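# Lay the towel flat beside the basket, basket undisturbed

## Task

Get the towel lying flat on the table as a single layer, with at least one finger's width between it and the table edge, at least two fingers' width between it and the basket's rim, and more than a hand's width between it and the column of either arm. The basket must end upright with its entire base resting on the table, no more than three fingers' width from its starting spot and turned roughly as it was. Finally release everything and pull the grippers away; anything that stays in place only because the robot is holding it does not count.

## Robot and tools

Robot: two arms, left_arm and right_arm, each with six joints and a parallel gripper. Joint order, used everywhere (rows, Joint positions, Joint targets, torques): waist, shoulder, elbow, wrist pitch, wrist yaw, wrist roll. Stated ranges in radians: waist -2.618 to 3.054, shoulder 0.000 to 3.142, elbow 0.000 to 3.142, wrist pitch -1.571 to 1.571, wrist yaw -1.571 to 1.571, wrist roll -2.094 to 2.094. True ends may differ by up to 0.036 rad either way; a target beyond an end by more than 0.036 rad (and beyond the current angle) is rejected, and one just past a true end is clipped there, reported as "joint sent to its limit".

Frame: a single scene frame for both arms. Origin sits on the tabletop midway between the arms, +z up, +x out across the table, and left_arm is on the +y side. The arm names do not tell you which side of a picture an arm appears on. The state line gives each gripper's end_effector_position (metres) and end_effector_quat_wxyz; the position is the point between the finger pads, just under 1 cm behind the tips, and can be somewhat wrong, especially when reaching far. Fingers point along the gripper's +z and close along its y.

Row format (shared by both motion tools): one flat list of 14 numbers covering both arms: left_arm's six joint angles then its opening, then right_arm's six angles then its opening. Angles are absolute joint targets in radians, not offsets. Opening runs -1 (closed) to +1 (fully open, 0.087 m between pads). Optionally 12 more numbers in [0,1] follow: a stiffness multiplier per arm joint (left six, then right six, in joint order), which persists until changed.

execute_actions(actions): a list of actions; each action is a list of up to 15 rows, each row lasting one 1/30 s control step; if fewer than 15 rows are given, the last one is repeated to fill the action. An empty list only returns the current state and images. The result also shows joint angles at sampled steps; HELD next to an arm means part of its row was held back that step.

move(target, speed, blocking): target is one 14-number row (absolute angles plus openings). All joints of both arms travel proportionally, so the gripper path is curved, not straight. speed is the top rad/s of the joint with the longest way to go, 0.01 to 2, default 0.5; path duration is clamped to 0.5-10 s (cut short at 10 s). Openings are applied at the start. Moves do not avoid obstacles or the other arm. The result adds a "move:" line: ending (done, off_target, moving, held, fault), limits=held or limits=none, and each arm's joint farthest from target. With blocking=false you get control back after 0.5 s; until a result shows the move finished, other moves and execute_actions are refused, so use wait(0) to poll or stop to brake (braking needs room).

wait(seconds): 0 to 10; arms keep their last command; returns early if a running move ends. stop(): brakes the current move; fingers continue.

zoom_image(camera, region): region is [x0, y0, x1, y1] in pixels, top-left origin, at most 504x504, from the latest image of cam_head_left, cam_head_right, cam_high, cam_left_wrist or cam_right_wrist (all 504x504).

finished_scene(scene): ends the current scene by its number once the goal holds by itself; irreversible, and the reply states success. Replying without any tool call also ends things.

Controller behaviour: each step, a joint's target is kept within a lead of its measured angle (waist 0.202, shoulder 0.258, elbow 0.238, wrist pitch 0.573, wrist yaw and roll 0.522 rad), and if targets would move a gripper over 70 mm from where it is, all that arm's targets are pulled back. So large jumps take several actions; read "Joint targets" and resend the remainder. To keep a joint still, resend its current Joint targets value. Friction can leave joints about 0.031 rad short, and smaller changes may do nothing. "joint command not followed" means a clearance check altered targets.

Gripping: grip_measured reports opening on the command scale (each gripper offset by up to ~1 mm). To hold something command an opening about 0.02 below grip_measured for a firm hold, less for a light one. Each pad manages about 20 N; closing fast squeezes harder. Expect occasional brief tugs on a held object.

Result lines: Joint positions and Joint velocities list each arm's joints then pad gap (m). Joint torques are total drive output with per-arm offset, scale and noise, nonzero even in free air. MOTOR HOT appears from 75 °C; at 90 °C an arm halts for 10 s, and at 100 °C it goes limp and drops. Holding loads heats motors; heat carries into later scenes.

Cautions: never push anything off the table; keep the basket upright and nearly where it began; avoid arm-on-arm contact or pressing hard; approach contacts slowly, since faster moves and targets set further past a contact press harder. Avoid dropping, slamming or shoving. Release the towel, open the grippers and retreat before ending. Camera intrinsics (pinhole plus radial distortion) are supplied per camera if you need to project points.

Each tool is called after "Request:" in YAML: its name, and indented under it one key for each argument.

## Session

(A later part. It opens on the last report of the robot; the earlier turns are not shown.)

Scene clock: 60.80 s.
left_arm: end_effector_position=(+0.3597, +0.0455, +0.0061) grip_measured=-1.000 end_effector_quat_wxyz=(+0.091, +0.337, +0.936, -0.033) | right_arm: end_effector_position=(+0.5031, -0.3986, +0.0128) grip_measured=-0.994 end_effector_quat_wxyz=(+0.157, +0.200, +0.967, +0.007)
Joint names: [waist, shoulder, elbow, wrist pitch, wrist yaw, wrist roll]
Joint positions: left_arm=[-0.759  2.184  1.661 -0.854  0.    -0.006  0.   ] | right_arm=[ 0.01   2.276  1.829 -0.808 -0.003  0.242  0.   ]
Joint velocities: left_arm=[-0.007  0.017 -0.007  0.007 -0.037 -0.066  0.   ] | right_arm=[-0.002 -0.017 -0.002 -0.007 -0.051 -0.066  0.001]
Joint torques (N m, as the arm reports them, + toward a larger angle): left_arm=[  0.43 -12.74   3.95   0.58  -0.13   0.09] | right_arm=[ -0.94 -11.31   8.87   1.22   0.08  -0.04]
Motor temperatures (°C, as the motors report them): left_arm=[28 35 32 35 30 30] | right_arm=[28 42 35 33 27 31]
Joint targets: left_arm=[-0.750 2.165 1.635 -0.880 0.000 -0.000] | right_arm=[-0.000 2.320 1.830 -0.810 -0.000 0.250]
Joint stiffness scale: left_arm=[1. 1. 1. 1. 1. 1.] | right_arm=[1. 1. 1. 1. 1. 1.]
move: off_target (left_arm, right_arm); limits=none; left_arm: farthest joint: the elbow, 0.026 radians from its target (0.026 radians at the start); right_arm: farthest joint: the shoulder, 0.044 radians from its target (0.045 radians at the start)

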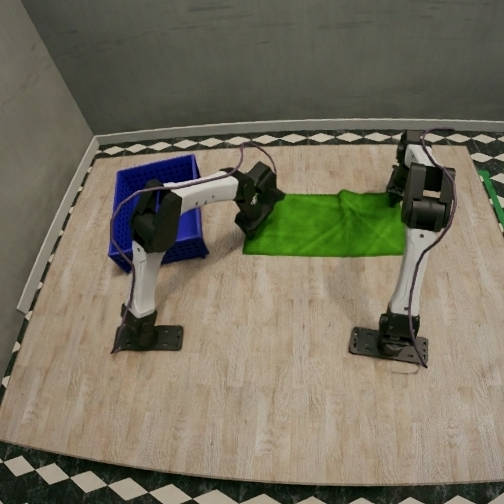

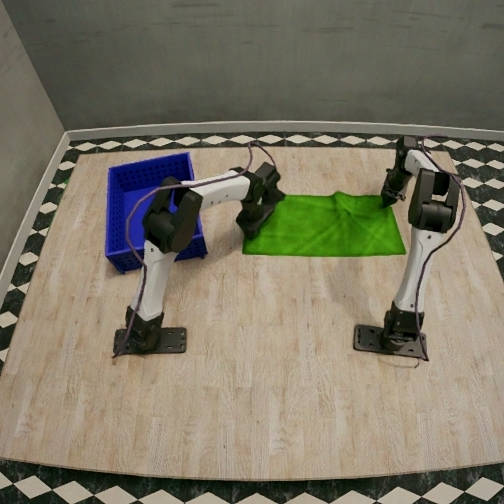

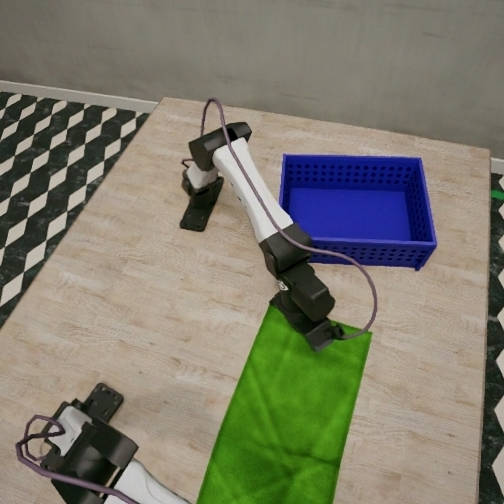

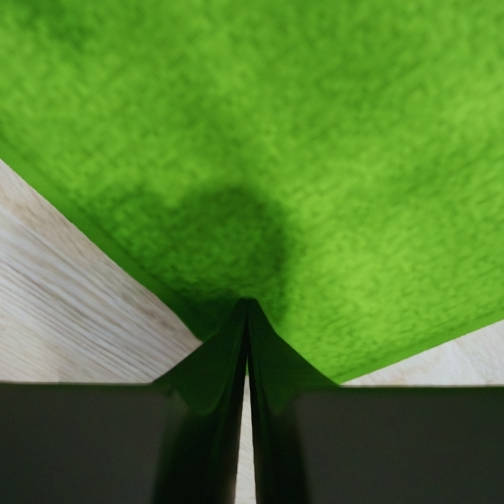

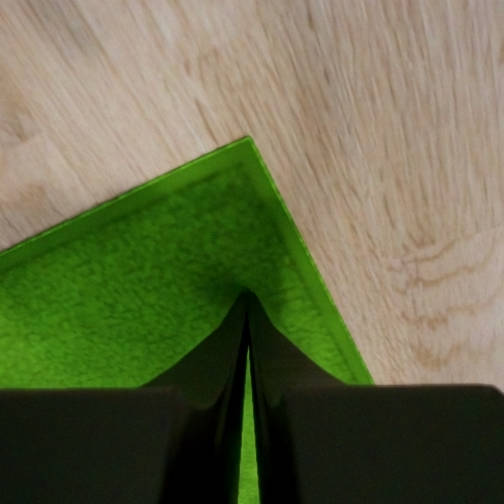

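Request:
move:
  target: [-0.75,2.08,1.68,-0.85,0,0,-1,0.0,2.32,1.83,-0.81,0,0.25,-1]

Request:
move:
  target: [-0.64,2.3,1.955,-0.6,0,0,-1,0.0,2.32,1.83,-0.81,0,0.25,-1]

Request:
move:
  target: [-0.64,2.4,1.94,-0.6,0,0,-1,0.0,2.32,1.83,-0.81,0,0.25,-1]
  speed: 0.15

Request:
move:
  target: [-0.64,2.4,1.94,-0.6,0,0,-1,-0.055,2.32,1.83,-0.81,0,0.25,-1]
  speed: 0.1

Scene clock: 62.67 s.
left_arm: end_effector_position=(+0.3656, +0.0406, +0.0407) grip_measured=-1.000 end_effector_quat_wxyz=(+0.131, +0.336, +0.932, -0.048) | right_arm: end_effector_position=(+0.5031, -0.3986, +0.0128) grip_measured=-0.994 end_effector_quat_wxyz=(+0.157, +0.200, +0.967, +0.007)
Joint names: [waist, shoulder, elbow, wrist pitch, wrist yaw, wrist roll]
Joint positions: left_arm=[-0.759  2.099  1.661 -0.854  0.    -0.006  0.   ] | right_arm=[ 0.01   2.276  1.829 -0.808 -0.003  0.243  0.   ]
Joint velocities: left_arm=[ 0.002  0.007  0.012 -0.022 -0.022 -0.037  0.   ] | right_arm=[-0.002 -0.017  0.002 -0.022 -0.007  0.022  0.001]
Joint torques (N m, as the arm reports them, + toward a larger angle): left_arm=[  0.41 -12.27   7.35   0.99  -0.1    0.08] | right_arm=[ -0.9  -11.25   8.84   1.22   0.07  -0.04]
Motor temperatures (°C, as the motors report them): left_arm=[28 36 32 35 30 30] | right_arm=[28 42 36 33 27 31]
Joint targets: left_arm=[-0.750 2.080 1.680 -0.850 -0.000 -0.000] | right_arm=[0.000 2.320 1.830 -0.810 -0.000 0.250]
Joint stiffness scale: left_arm=[1. 1. 1. 1. 1. 1.] | right_arm=[1. 1. 1. 1. 1. 1.]
move: off_target (right_arm); limits=none; left_arm: farthest joint: the shoulder, 0.019 radians from its target (0.104 radians at the start); right_arm: farthest joint: the shoulder, 0.044 radians from its target (0.044 radians at the start)

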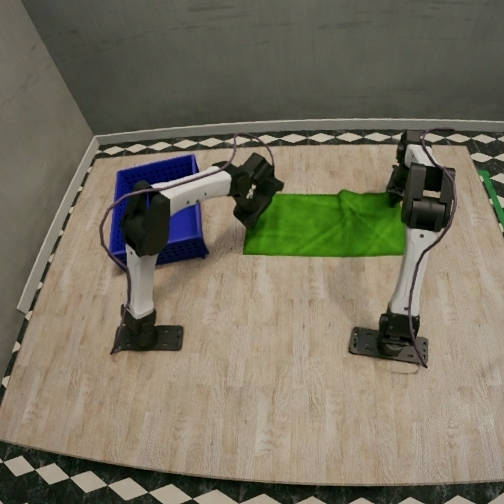

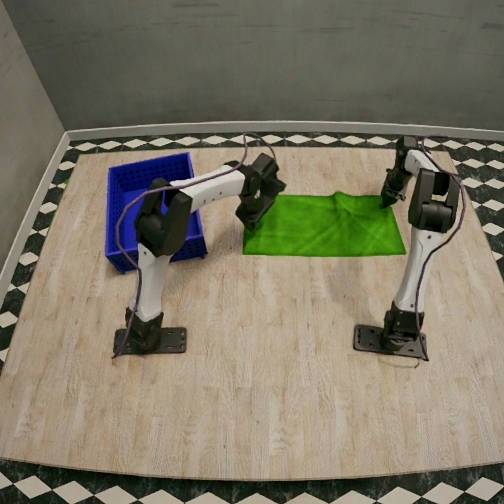

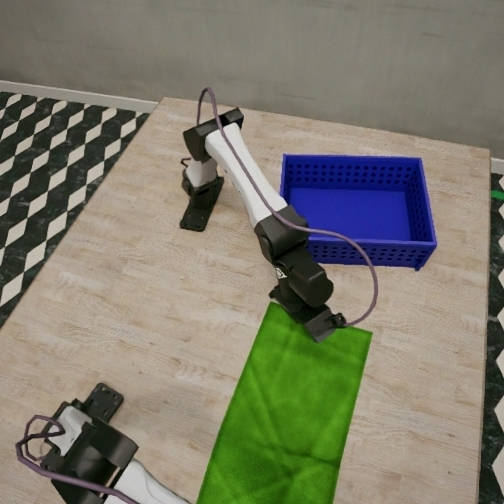

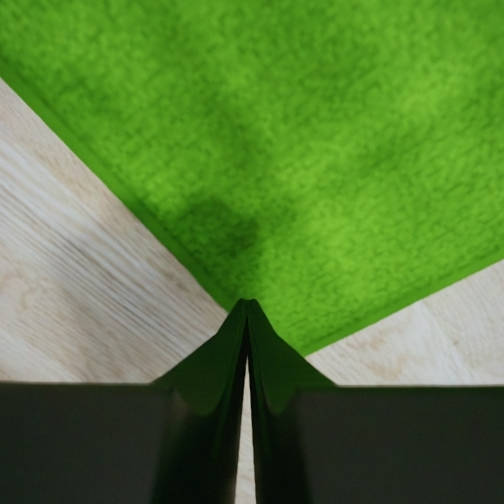

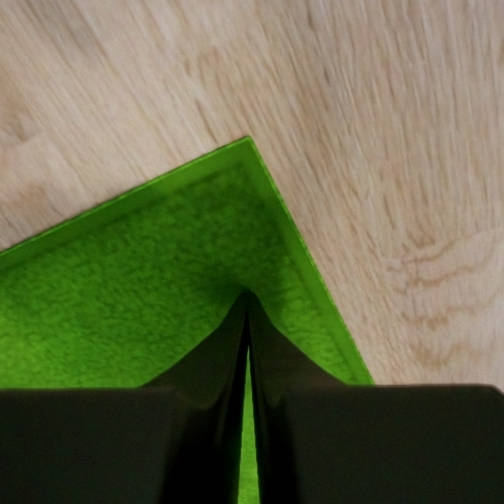

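Scene clock: 63.90 s.
left_arm: end_effector_position=(+0.4940, +0.0157, +0.0501) grip_measured=-1.000 end_effector_quat_wxyz=(+0.275, +0.272, +0.918, -0.083) | right_arm: end_effector_position=(+0.5031, -0.3986, +0.0128) grip_measured=-0.994 end_effector_quat_wxyz=(+0.157, +0.200, +0.967, +0.007)
Joint names: [waist, shoulder, elbow, wrist pitch, wrist yaw, wrist roll]
Joint positions: left_arm=[-0.643  2.29   1.928 -0.625  0.    -0.006  0.   ] | right_arm=[ 0.01   2.276  1.829 -0.808 -0.003  0.243  0.   ]
Joint velocities: left_arm=[ 0.002 -0.007 -0.007  0.007 -0.095 -0.037  0.   ] | right_arm=[ 0.007 -0.007  0.007 -0.066  0.022 -0.051 -0.   ]
Joint torques (N m, as the arm reports them, + toward a larger angle): left_arm=[ -0.01 -11.96   8.37   1.6   -0.11   0.09] | right_arm=[ -0.89 -11.26   8.85   1.21   0.07  -0.04]
Motor temperatures (°C, as the motors report them): left_arm=[28 36 32 35 30 30] | right_arm=[28 42 36 33 27 31]
Joint targets: left_arm=[-0.640 2.300 1.955 -0.600 0.000 -0.000] | right_arm=[-0.000 2.320 1.830 -0.810 0.000 0.250]
Joint stiffness scale: left_arm=[1. 1. 1. 1. 1. 1.] | right_arm=[1. 1. 1. 1. 1. 1.]
move: off_target (left_arm, right_arm); limits=none; left_arm: farthest joint: the elbow, 0.027 radians from its target (0.294 radians at the start); right_arm: farthest joint: the shoulder, 0.044 radians from its target (0.044 radians at the start)

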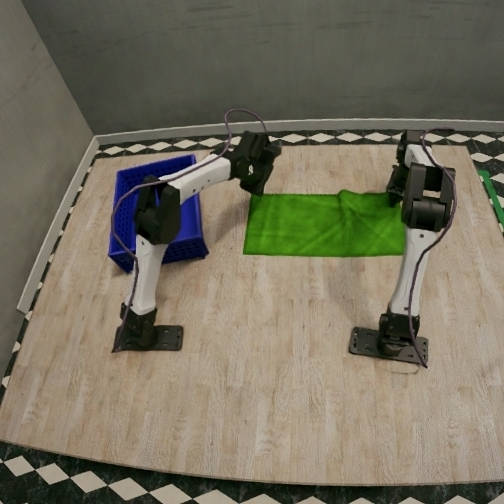

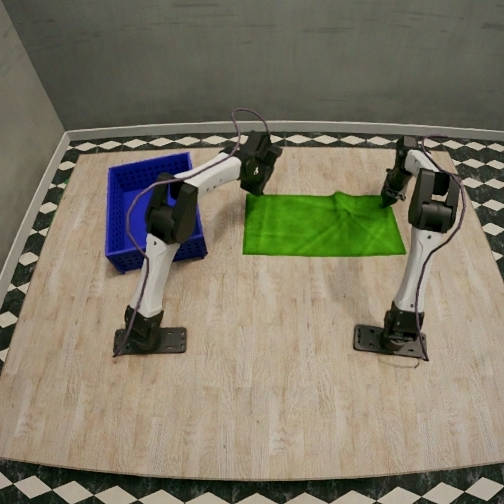

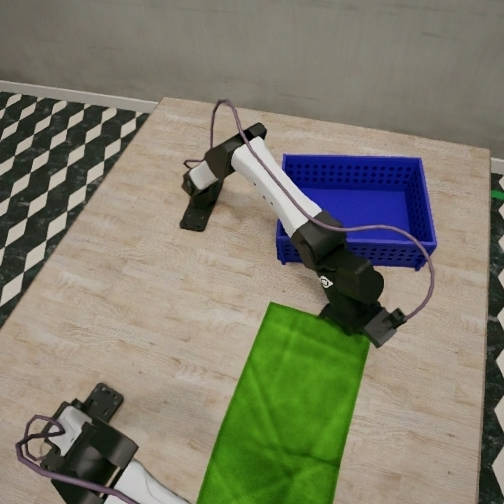

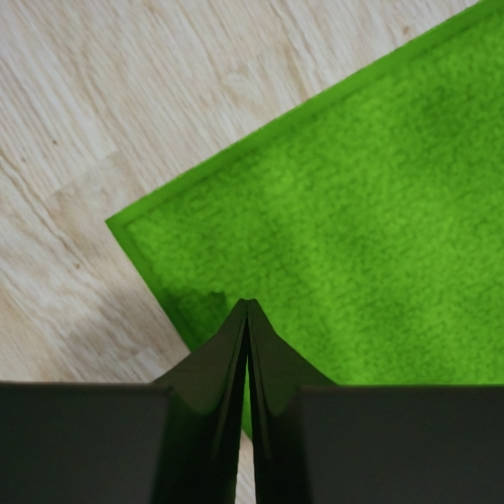

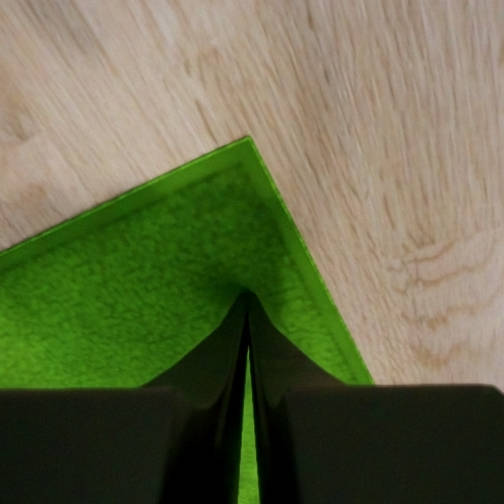

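Scene clock: 64.90 s.
left_arm: end_effector_position=(+0.4896, +0.0185, +0.0061) grip_measured=-1.000 end_effector_quat_wxyz=(+0.240, +0.275, +0.928, -0.073) | right_arm: end_effector_position=(+0.5031, -0.3986, +0.0128) grip_measured=-0.994 end_effector_quat_wxyz=(+0.157, +0.200, +0.967, +0.007)
Joint names: [waist, shoulder, elbow, wrist pitch, wrist yaw, wrist roll]
Joint positions: left_arm=[-0.643  2.376  1.928 -0.616  0.    -0.006  0.   ] | right_arm=[ 0.01   2.276  1.829 -0.808 -0.003  0.243  0.   ]
Joint velocities: left_arm=[ 0.012  0.022 -0.007 -0.022  0.022  0.007  0.   ] | right_arm=[-0.007 -0.007 -0.002  0.007  0.051  0.022 -0.   ]
Joint torques (N m, as the arm reports them, + toward a larger angle): left_arm=[ -0.05 -11.28   7.19   1.42  -0.12   0.07] | right_arm=[ -0.91 -11.27   8.85   1.22   0.07  -0.03]
Motor temperatures (°C, as the motors report them): left_arm=[28 37 32 35 30 30] | right_arm=[28 42 36 33 27 31]
Joint targets: left_arm=[-0.640 2.400 1.940 -0.600 -0.000 -0.000] | right_arm=[-0.000 2.320 1.830 -0.810 0.000 0.250]
Joint stiffness scale: left_arm=[1. 1. 1. 1. 1. 1.] | right_arm=[1. 1. 1. 1. 1. 1.]
move: off_target (left_arm, right_arm); limits=none; left_arm: farthest joint: the shoulder, 0.024 radians from its target (0.110 radians at the start); right_arm: farthest joint: the shoulder, 0.044 radians from its target (0.044 radians at the start)

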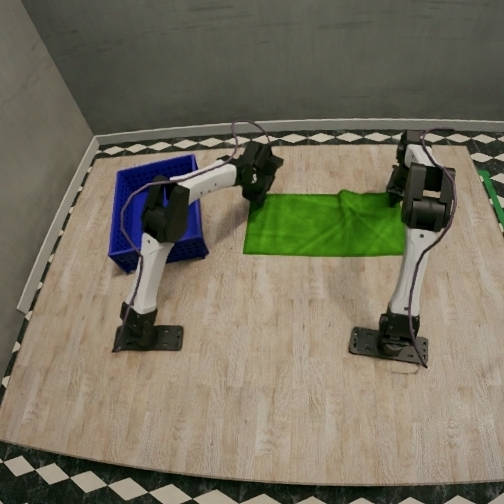

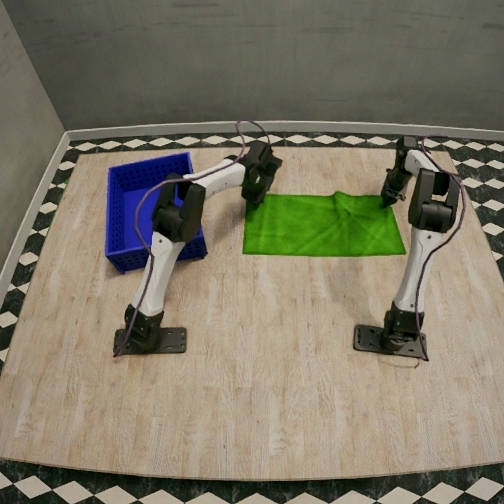

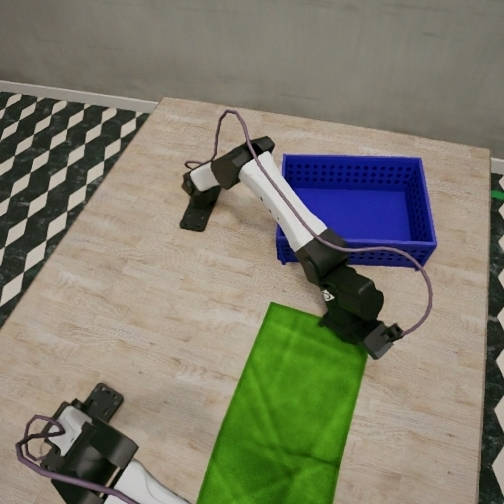

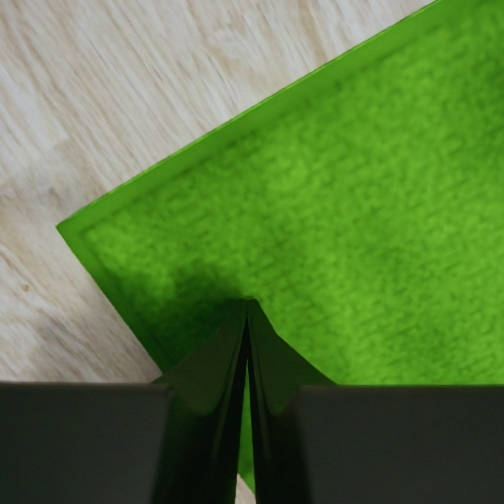

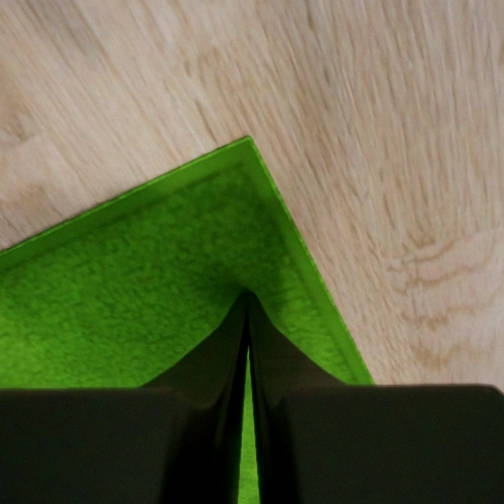

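Scene clock: 65.83 s.
left_arm: end_effector_position=(+0.4903, +0.0181, +0.0063) grip_measured=-1.000 end_effector_quat_wxyz=(+0.241, +0.275, +0.928, -0.073) | right_arm: end_effector_position=(+0.5001, -0.4194, +0.0130) grip_measured=-0.994 end_effector_quat_wxyz=(+0.158, +0.225, +0.961, +0.008)
Joint names: [waist, shoulder, elbow, wrist pitch, wrist yaw, wrist roll]
Joint positions: left_arm=[-0.643  2.376  1.928 -0.613  0.    -0.006  0.   ] | right_arm=[-0.038  2.276  1.829 -0.806 -0.01   0.249  0.   ]
Joint velocities: left_arm=[ 0.007  0.002 -0.012  0.051  0.022  0.022  0.   ] | right_arm=[-0.007  0.002  0.002  0.022 -0.007 -0.007 -0.001]
Joint torques (N m, as the arm reports them, + toward a larger angle): left_arm=[  0.01 -11.31   7.16   1.39  -0.11   0.1 ] | right_arm=[ -1.57 -11.26   8.85   1.19   0.15  -0.09]
Motor temperatures (°C, as the motors report them): left_arm=[28 37 32 35 30 30] | right_arm=[28 43 36 33 27 31]
Joint targets: left_arm=[-0.640 2.400 1.940 -0.600 -0.000 0.000] | right_arm=[-0.055 2.320 1.830 -0.810 0.000 0.250]
Joint stiffness scale: left_arm=[1. 1. 1. 1. 1. 1.] | right_arm=[1. 1. 1. 1. 1. 1.]
move: off_target (left_arm, right_arm); limits=none; left_arm: farthest joint: the shoulder, 0.024 radians from its target (0.024 radians at the start); right_arm: farthest joint: the shoulder, 0.044 radians from its target (0.044 radians at the start)

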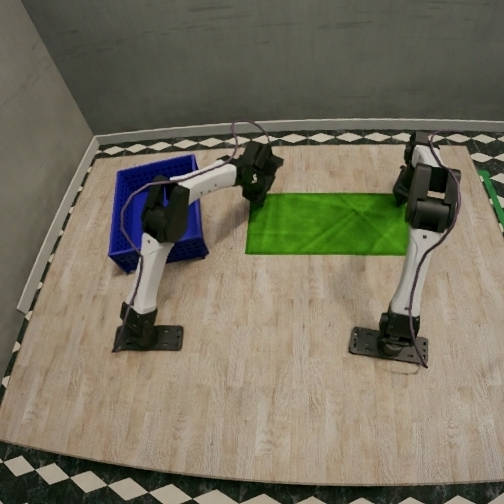

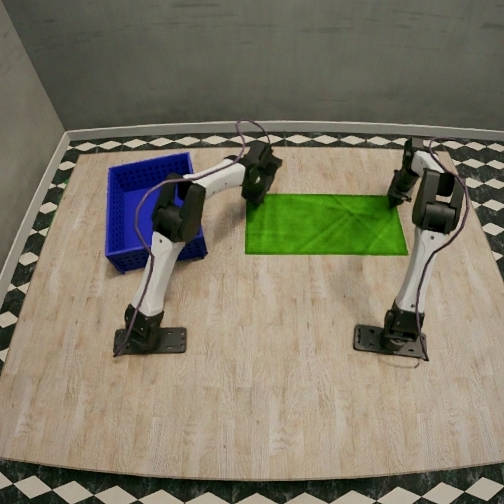

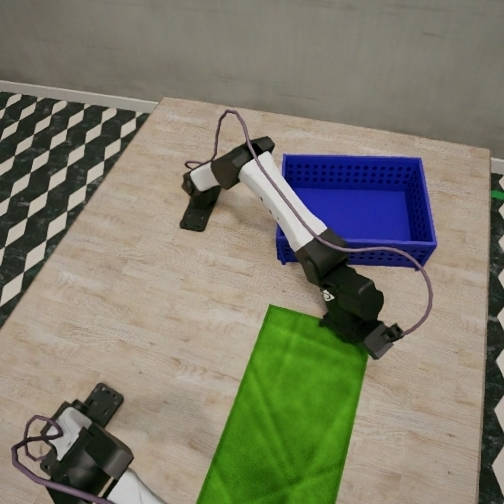

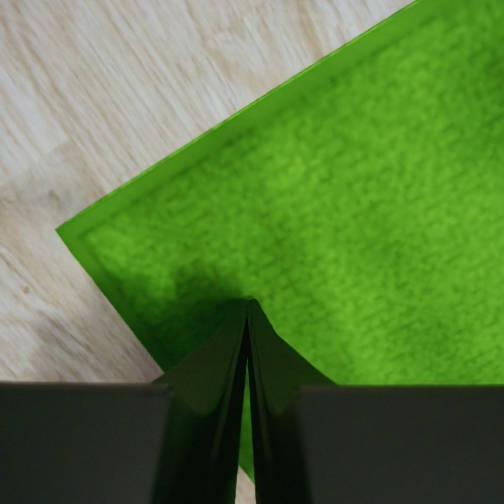

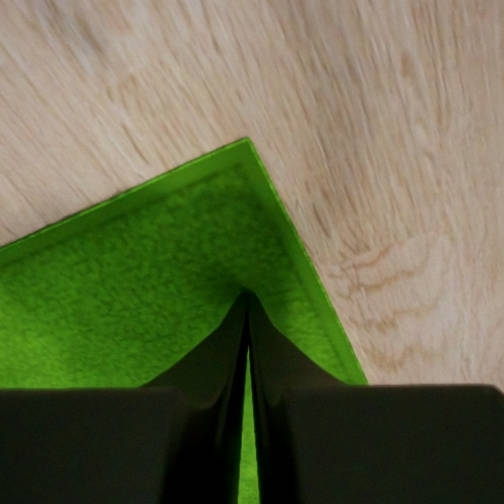

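Request:
move:
  target: [-0.64,0.7,1.0,-0.7,0,0,-1,-0.06,0.7,1.0,-0.8,0,0.25,-1]
  speed: 1

Scene clock: 68.53 s.
left_arm: end_effector_position=(+0.2458, +0.1786, +0.2810) grip_measured=-1.000 end_effector_quat_wxyz=(+0.529, +0.236, +0.799, -0.160) | right_arm: end_effector_position=(+0.2656, -0.3708, +0.2676) grip_measured=-0.994 end_effector_quat_wxyz=(+0.520, +0.196, +0.831, +0.012)
Joint names: [waist, shoulder, elbow, wrist pitch, wrist yaw, wrist roll]
Joint positions: left_arm=[-0.643  0.713  1.014 -0.7    0.    -0.006  0.   ] | right_arm=[-0.046  0.711  1.022 -0.788 -0.01   0.249  0.   ]
Joint velocities: left_arm=[ 0.007 -0.007  0.002  0.022 -0.007 -0.066  0.   ] | right_arm=[ 0.012  0.007 -0.007  0.007 -0.066 -0.022 -0.   ]
Joint torques (N m, as the arm reports them, + toward a larger angle): left_arm=[-0.05 -0.83  4.84  1.86 -0.11  0.09] | right_arm=[-1.2  -0.43  6.71  2.29  0.14 -0.11]
Motor temperatures (°C, as the motors report them): left_arm=[28 37 32 35 30 30] | right_arm=[28 42 36 33 27 31]
Joint targets: left_arm=[-0.640 0.700 1.000 -0.700 0.000 -0.000] | right_arm=[-0.060 0.700 1.000 -0.800 -0.000 0.250]
Joint stiffness scale: left_arm=[1. 1. 1. 1. 1. 1.] | right_arm=[1. 1. 1. 1. 1. 1.]
move: off_target (right_arm); limits=none; left_arm: farthest joint: the elbow, 0.014 radians from its target (0.928 radians at the start); right_arm: farthest joint: the elbow, 0.022 radians from its target (0.829 radians at the start)

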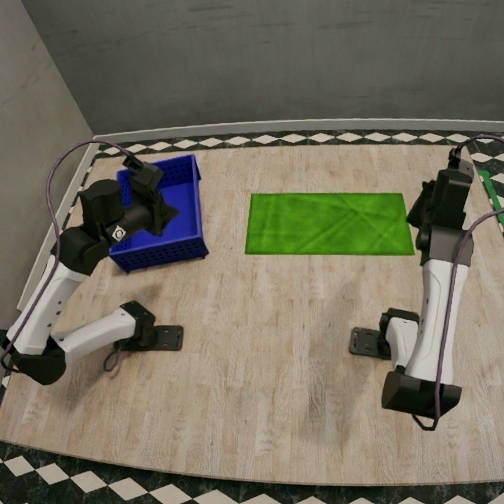

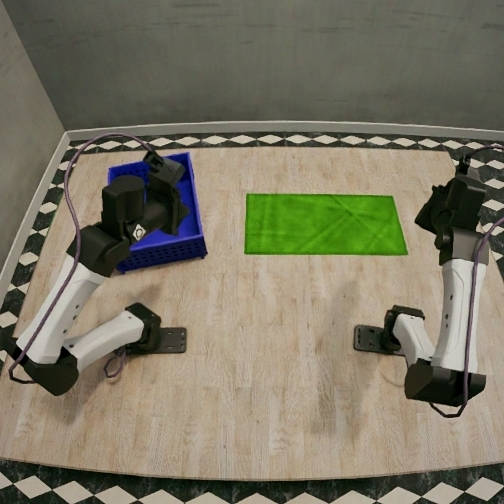

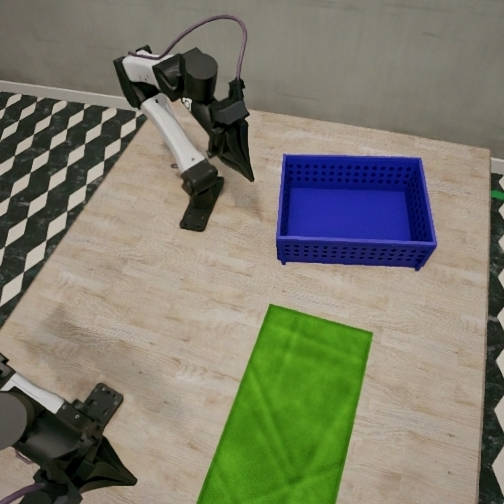

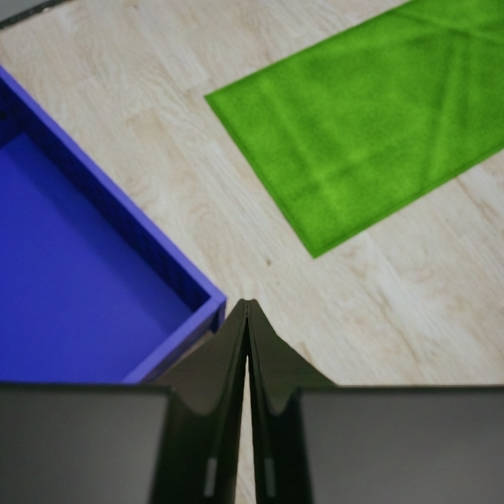

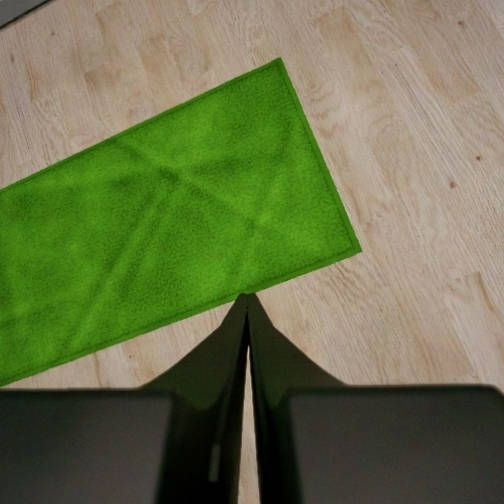

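Request:
finished_scene:
  scene: 1

The scene is finished: the task was done.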